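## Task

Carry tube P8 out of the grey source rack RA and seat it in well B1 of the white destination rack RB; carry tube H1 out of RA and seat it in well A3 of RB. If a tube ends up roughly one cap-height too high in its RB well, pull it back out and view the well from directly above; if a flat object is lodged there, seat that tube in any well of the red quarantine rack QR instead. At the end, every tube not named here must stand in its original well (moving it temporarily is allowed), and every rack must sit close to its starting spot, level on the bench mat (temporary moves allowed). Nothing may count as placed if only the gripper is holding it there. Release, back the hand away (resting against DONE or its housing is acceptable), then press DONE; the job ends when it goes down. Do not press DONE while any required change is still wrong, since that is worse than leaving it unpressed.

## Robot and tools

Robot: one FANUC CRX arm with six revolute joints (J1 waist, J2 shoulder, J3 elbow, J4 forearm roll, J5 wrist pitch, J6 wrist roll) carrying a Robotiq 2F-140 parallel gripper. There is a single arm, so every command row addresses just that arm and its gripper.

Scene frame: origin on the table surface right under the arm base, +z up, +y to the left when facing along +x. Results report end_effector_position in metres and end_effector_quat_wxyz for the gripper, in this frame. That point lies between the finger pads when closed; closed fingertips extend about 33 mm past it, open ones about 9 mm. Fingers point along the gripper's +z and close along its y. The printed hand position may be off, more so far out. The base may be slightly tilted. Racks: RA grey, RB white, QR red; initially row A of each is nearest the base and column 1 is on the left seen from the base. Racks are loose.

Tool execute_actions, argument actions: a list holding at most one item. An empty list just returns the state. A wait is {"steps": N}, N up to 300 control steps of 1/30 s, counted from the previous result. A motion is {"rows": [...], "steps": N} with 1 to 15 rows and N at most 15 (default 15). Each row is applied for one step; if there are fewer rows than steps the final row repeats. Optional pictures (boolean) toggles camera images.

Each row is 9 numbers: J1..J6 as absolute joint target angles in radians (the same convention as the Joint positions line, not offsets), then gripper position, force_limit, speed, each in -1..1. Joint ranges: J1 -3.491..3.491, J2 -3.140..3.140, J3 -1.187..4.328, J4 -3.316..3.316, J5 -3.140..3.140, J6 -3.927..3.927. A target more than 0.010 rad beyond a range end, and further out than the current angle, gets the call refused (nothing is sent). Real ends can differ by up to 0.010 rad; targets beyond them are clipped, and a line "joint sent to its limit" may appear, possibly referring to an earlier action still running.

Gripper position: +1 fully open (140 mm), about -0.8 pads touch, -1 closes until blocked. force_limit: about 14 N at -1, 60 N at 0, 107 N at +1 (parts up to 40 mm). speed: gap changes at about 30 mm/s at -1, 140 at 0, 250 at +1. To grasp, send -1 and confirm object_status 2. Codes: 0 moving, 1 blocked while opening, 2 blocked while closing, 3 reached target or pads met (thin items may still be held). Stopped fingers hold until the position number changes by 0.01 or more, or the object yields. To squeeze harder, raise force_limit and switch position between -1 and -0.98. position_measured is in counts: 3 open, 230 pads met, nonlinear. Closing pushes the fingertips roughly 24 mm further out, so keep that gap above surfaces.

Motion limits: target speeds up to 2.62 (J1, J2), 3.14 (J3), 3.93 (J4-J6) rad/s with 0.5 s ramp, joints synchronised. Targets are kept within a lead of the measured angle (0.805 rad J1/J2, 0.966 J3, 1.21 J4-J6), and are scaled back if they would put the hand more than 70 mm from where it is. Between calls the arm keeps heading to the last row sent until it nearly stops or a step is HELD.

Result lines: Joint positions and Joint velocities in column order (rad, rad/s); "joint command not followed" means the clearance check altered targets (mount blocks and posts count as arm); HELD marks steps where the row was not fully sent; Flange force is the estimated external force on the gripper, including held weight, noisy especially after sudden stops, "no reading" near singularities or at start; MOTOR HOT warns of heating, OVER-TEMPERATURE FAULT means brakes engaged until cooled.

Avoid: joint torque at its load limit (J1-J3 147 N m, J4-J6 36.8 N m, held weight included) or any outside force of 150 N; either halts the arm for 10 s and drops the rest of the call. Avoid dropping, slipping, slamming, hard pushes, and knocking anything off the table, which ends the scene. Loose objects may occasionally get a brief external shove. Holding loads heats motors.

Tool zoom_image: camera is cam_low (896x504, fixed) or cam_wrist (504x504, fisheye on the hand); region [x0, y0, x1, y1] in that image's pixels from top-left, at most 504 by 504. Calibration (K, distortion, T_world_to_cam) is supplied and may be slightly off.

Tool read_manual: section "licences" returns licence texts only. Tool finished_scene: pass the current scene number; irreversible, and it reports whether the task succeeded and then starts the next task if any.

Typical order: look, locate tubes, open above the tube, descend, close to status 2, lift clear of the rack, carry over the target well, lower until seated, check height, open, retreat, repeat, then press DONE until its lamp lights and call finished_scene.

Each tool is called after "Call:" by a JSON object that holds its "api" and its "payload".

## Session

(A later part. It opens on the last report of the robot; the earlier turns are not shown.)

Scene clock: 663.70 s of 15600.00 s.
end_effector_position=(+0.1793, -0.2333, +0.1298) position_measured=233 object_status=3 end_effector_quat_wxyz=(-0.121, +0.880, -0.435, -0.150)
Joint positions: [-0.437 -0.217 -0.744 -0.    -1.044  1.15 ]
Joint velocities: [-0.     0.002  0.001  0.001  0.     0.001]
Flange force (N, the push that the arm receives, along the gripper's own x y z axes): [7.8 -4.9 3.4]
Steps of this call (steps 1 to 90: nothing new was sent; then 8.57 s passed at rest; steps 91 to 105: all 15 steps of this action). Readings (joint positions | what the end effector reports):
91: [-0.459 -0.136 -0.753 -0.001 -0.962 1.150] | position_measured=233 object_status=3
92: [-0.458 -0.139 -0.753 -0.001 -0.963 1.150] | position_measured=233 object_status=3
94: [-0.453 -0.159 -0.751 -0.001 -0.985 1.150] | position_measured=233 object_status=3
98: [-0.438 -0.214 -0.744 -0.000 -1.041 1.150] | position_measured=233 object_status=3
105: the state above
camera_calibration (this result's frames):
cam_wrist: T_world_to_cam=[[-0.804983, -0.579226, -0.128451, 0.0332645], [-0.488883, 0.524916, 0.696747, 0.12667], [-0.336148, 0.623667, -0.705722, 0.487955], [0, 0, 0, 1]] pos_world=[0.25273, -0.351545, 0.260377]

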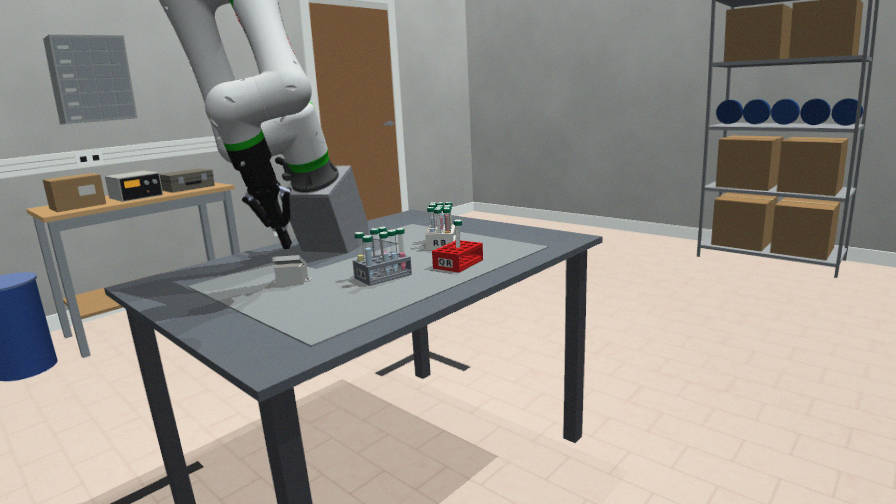

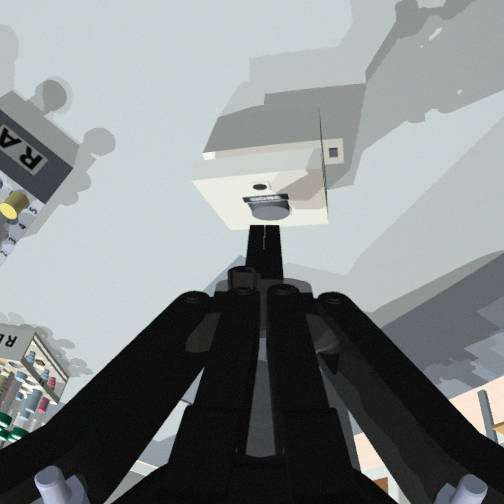

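Call:
{"api": "execute_actions", "payload": {"actions": [{"rows":[[-0.445,-0.23,-0.775,0,-1.026,1.15,-1,0,0.5],[-0.445,-0.23,-0.775,0,-1.026,1.15,-1,0,0.5],[-0.445,-0.23,-0.775,0,-1.026,1.15,-1,0,0.5],[-0.445,-0.23,-0.775,0,-1.026,1.15,-1,0,0.5],[-0.452,-0.194,-0.777,0,-0.988,1.15,-1,0,0.5]],"steps":15}], "pictures": false}}

Call:
{"api": "execute_actions", "payload": {"actions": [{"rows":[[-0.453,-0.190,-0.7775,0,-0.9833,1.15,-1,0,0.5],[-0.453,-0.190,-0.7775,0,-0.9833,1.15,-1,0,0.5],[-0.454,-0.186,-0.778,0,-0.9788,1.15,-1,0,0.5],[-0.454,-0.186,-0.778,0,-0.9788,1.15,-1,0,0.5],[-0.455,-0.182,-0.7784,0,-0.9744,1.15,-1,0,0.5],[-0.455,-0.182,-0.7784,0,-0.9744,1.15,-1,0,0.5],[-0.456,-0.178,-0.7788,0,-0.97,1.15,-1,0,0.5],[-0.456,-0.178,-0.7788,0,-0.97,1.15,-1,0,0.5],[-0.457,-0.174,-0.7792,0,-0.9656,1.15,-1,0,0.5]],"steps":14}]}}

Scene clock: 680.87 s of 15600.00 s.
end_effector_position=(+0.1695, -0.2283, +0.1133) position_measured=233 object_status=3 end_effector_quat_wxyz=(-0.119, +0.876, -0.442, -0.151)
Joint positions: [-0.452 -0.194 -0.777  0.    -0.988  1.15 ]
Joint velocities: [-0.001  0.002 -0.001  0.001  0.001 -0.001]
Flange force (N, the push that the arm receives, along the gripper's own x y z axes): [5.3 -5.3 2.8]
Steps of this call (steps 1 to 15: the robot went on to your last target; steps 16 to 90: nothing new was sent; then 13.67 s passed at rest; steps 91 to 105: all 15 steps of this action). Readings (joint positions | what the end effector reports):
91: [-0.437 -0.217 -0.744 0.000 -1.044 1.150] | position_measured=233 object_status=3
92: [-0.437 -0.218 -0.746 0.000 -1.043 1.150] | position_measured=233 object_status=3
94: [-0.442 -0.226 -0.765 0.000 -1.032 1.150] | position_measured=233 object_status=3
98: [-0.449 -0.211 -0.775 0.000 -1.004 1.150] | position_measured=233 object_status=3
105: the state above

Scene clock: 681.33 s of 15600.00 s.
end_effector_position=(+0.1696, -0.2281, +0.1065) position_measured=233 object_status=3 end_effector_quat_wxyz=(-0.119, +0.875, -0.444, -0.151)
Joint positions: [-0.457 -0.174 -0.779  0.    -0.966  1.15 ]
Joint velocities: [-0.001  0.005  0.     0.     0.006 -0.   ]
Flange force (N, the push that the arm receives, along the gripper's own x y z axes): [9.8 -3.7 3.5]
Steps of this call (steps 1 to 14: all 14 steps of this action). Readings (joint positions | what the end effector reports):
1: [-0.452 -0.194 -0.777 0.000 -0.988 1.150] | position_measured=233 object_status=3
2: [-0.452 -0.193 -0.777 0.000 -0.987 1.150] | position_measured=233 object_status=3
4: [-0.453 -0.190 -0.778 0.000 -0.983 1.150] | position_measured=233 object_status=3
8: [-0.455 -0.182 -0.778 0.000 -0.974 1.150] | position_measured=233 object_status=3
14: the state above
camera_calibration (this result's frames):
cam_wrist: T_world_to_cam=[[-0.816546, -0.564458, -0.120997, 0.0300337], [-0.474141, 0.536198, 0.698342, 0.135363], [-0.329307, 0.627598, -0.705463, 0.464729], [0, 0, 0, 1]] pos_world=[0.241744, -0.347292, 0.236953]

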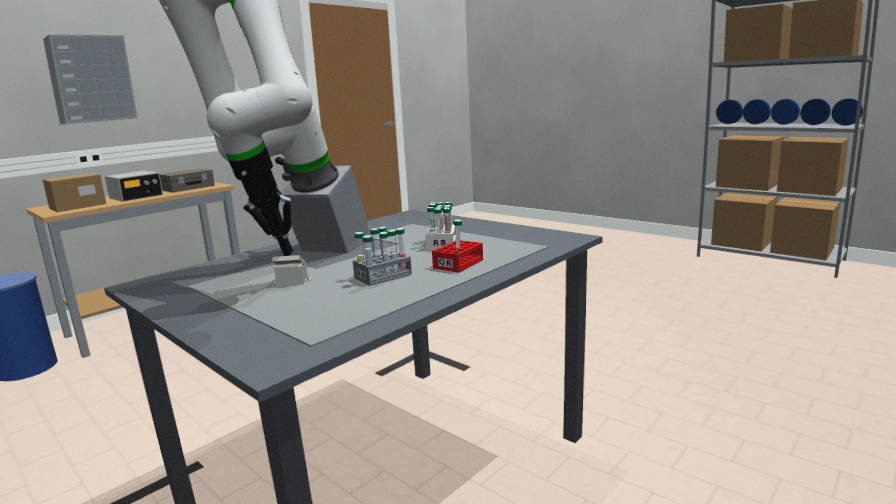

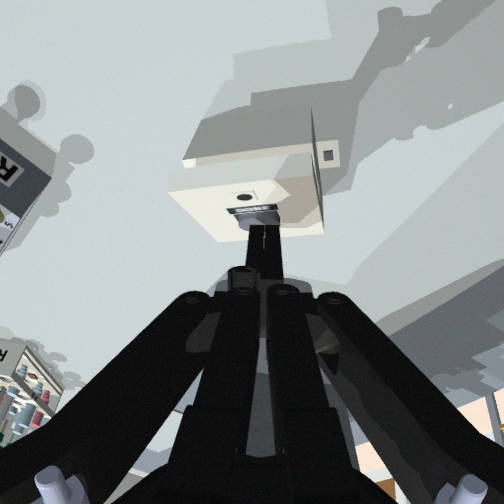

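Call:
{"api": "execute_actions", "payload": {"actions": [{"rows":[[-0.44,-0.174,-0.7792,0,-0.9656,1.15,-1,0,0.5],[-0.44,-0.174,-0.7792,0,-0.9656,1.15,-1,0,0.5],[-0.44,-0.174,-0.7792,0,-0.9656,1.15,-1,0,0.5],[-0.44,-0.174,-0.7792,0,-0.9656,1.15,-1,0,0.5],[-0.44,-0.171,-0.7795,0,-0.9623,1.15,-1,0,0.5],[-0.44,-0.168,-0.7798,0,-0.959,1.15,-1,0,0.5],[-0.44,-0.165,-0.7802,0,-0.9556,1.15,-1,0,0.5],[-0.44,-0.162,-0.7805,0,-0.9523,1.15,-1,0,0.5],[-0.44,-0.159,-0.7808,0,-0.949,1.15,-1,0,0.5]],"steps":15}]}}

Scene clock: 690.47 s of 15600.00 s.
end_effector_position=(+0.1748, -0.2243, +0.1017) position_measured=233 object_status=3 end_effector_quat_wxyz=(-0.120, +0.879, -0.437, -0.150)
Joint positions: [-0.44  -0.159 -0.781 -0.    -0.949  1.15 ]
Joint velocities: [ 0.     0.003 -0.     0.     0.003  0.   ]
Flange force (N, the push that the arm receives, along the gripper's own x y z axes): [3.8 -5.6 1.8]
Steps of this call (steps 1 to 15: the robot went on to your last target; steps 16 to 90: nothing new was sent; then 5.63 s passed at rest; steps 91 to 105: all 15 steps of this action). Readings (joint positions | what the end effector reports):
91: [-0.457 -0.174 -0.779 -0.000 -0.966 1.150] | position_measured=233 object_status=3
92: [-0.455 -0.174 -0.779 -0.000 -0.966 1.150] | position_measured=233 object_status=3
94: [-0.445 -0.174 -0.779 -0.000 -0.966 1.150] | position_measured=233 object_status=3
98: [-0.440 -0.169 -0.780 -0.000 -0.960 1.150] | position_measured=233 object_status=3
105: the state above
camera_calibration (this result's frames):
cam_wrist: T_world_to_cam=[[-0.806903, -0.576816, -0.127239, 0.0320503], [-0.486498, 0.52681, 0.696987, 0.139235], [-0.335003, 0.624303, -0.705704, 0.460984], [0, 0, 0, 1]] pos_world=[0.24803, -0.342657, 0.232351]

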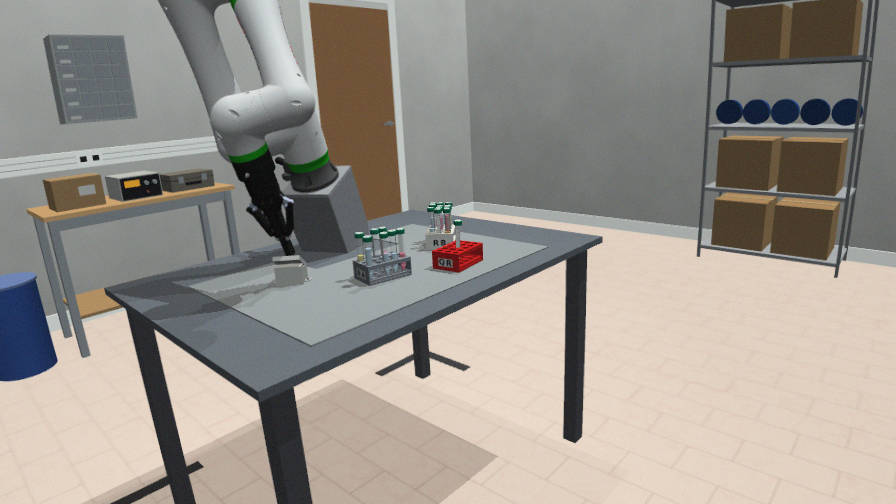

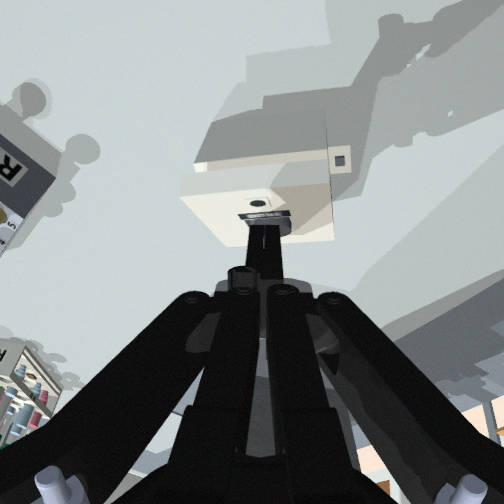

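Call:
{"api": "execute_actions", "payload": {"actions": [{"rows":[[-0.441,-0.156,-0.7811,0,-0.9457,1.15,-1,0,0.5],[-0.441,-0.156,-0.7811,0,-0.9457,1.15,-1,0,0.5],[-0.442,-0.153,-0.7814,0,-0.9424,1.15,-1,0,0.5],[-0.442,-0.153,-0.7814,0,-0.9424,1.15,-1,0,0.5],[-0.443,-0.150,-0.7817,0,-0.9391,1.15,-1,0,0.5]],"steps":12}]}}

Scene clock: 703.97 s of 15600.00 s.
end_effector_position=(+0.1746, -0.2243, +0.0986) position_measured=233 object_status=3 end_effector_quat_wxyz=(-0.120, +0.878, -0.438, -0.151)
Joint positions: [-0.443 -0.15  -0.782 -0.    -0.939  1.15 ]
Joint velocities: [-0.001  0.    -0.    -0.     0.002  0.   ]
Flange force (N, the push that the arm receives, along the gripper's own x y z axes): [5.1 -7.3 0.9]
Steps of this call (steps 1 to 15: the robot went on to your last target; steps 16 to 90: nothing new was sent; then 10.10 s passed at rest; steps 91 to 102: all 12 steps of this action). Readings (joint positions | what the end effector reports):
91: [-0.440 -0.159 -0.781 -0.000 -0.949 1.150] | position_measured=233 object_status=3
92: [-0.440 -0.158 -0.781 -0.000 -0.948 1.150] | position_measured=233 object_status=3
94: [-0.440 -0.156 -0.781 -0.000 -0.945 1.150] | position_measured=233 object_status=3
98: [-0.442 -0.151 -0.782 -0.000 -0.940 1.150] | position_measured=233 object_status=3
102: the state above
camera_calibration (this result's frames):
cam_wrist: T_world_to_cam=[[-0.808531, -0.574763, -0.126196, 0.032132], [-0.484441, 0.528389, 0.697225, 0.141293], [-0.334059, 0.624862, -0.705658, 0.458683], [0, 0, 0, 1]] pos_world=[0.247655, -0.342803, 0.229215]

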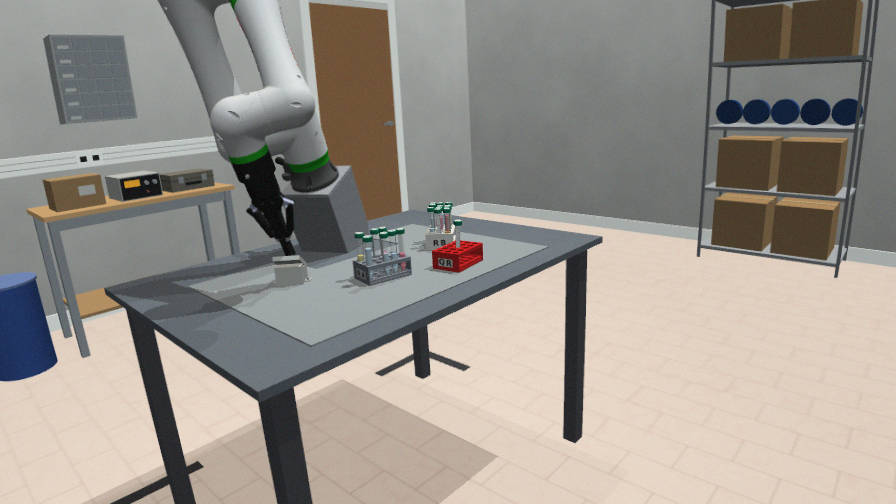

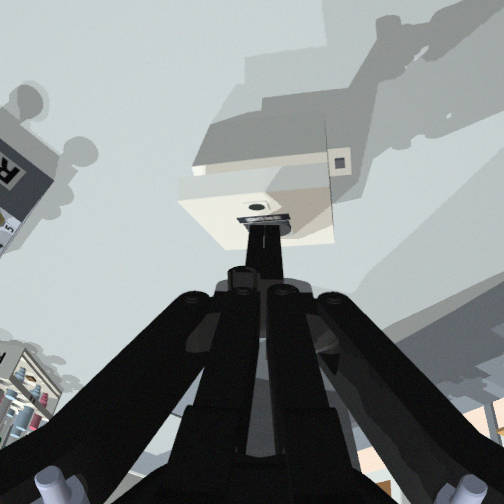

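Call:
{"api": "execute_actions", "payload": {"actions": [{"rows":[[-0.443,-0.148,-0.783,0,-0.9358,1.15,-1,0,0.5],[-0.443,-0.148,-0.783,0,-0.9358,1.15,-1,0,0.5],[-0.444,-0.145,-0.784,0,-0.9318,1.15,-1,0,0.5]],"steps":12}]}}

Scene clock: 709.40 s of 15600.00 s.
end_effector_position=(+0.1741, -0.2238, +0.0965) position_measured=233 object_status=3 end_effector_quat_wxyz=(-0.120, +0.878, -0.438, -0.151)
Joint positions: [-0.444 -0.145 -0.784 -0.    -0.932  1.15 ]
Joint velocities: [-0.001  0.001 -0.    -0.001 -0.    -0.   ]
Flange force (N, the push that the arm receives, along the gripper's own x y z axes): no reading
The task's run ended inside this call: 8 steps that you had sent did not run.
Steps of this call (steps 1 to 15: the robot went on to your last target; steps 16 to 90: nothing new was sent; then 2.30 s passed at rest; steps 91 to 94: the first 4 steps of this action). Readings (joint positions | what the end effector reports):
91: [-0.443 -0.150 -0.782 -0.000 -0.939 1.150] | position_measured=233 object_status=3
92: [-0.443 -0.149 -0.782 -0.000 -0.938 1.150] | position_measured=233 object_status=3
94: [-0.443 -0.147 -0.783 -0.000 -0.935 1.150] | position_measured=233 object_status=3
camera_calibration (this result's frames):
cam_wrist: T_world_to_cam=[[-0.809179, -0.573942, -0.125777, 0.0319939], [-0.483616, 0.529017, 0.69732, 0.142282], [-0.333683, 0.625085, -0.705638, 0.456672], [0, 0, 0, 1]] pos_world=[0.247082, -0.342366, 0.227053]
The task's run has ended: the event that ends the task has happened. This ends this scene only. If you have not yet called finished_scene for this scene, call it to go on to the next scene.

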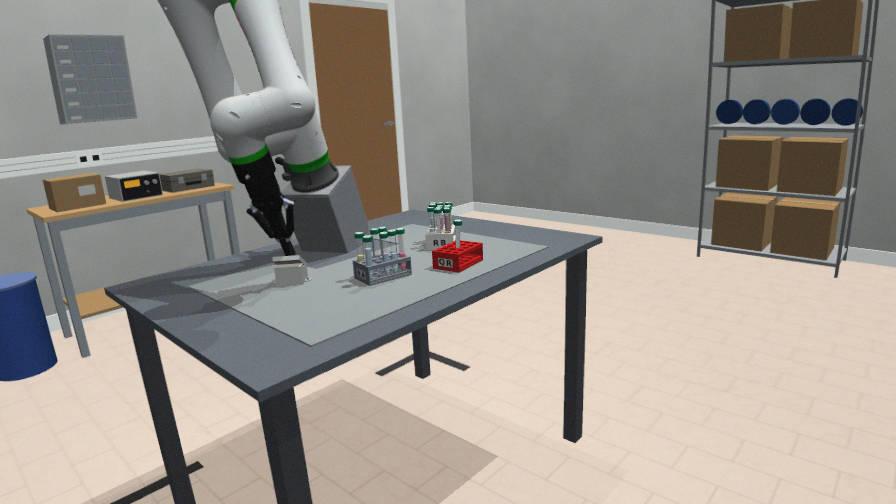

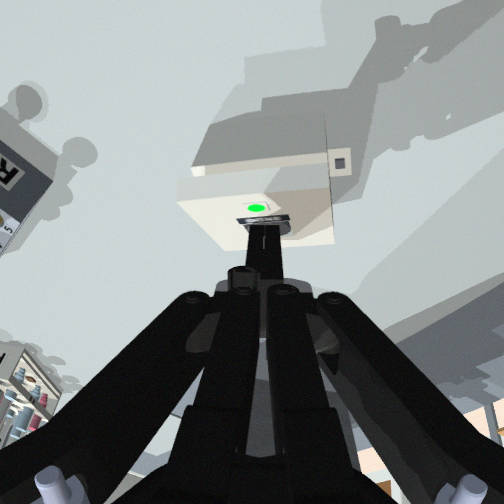

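Call:
{"api": "finished_scene", "payload": {"scene": 1}}

The scene is finished: the task was done.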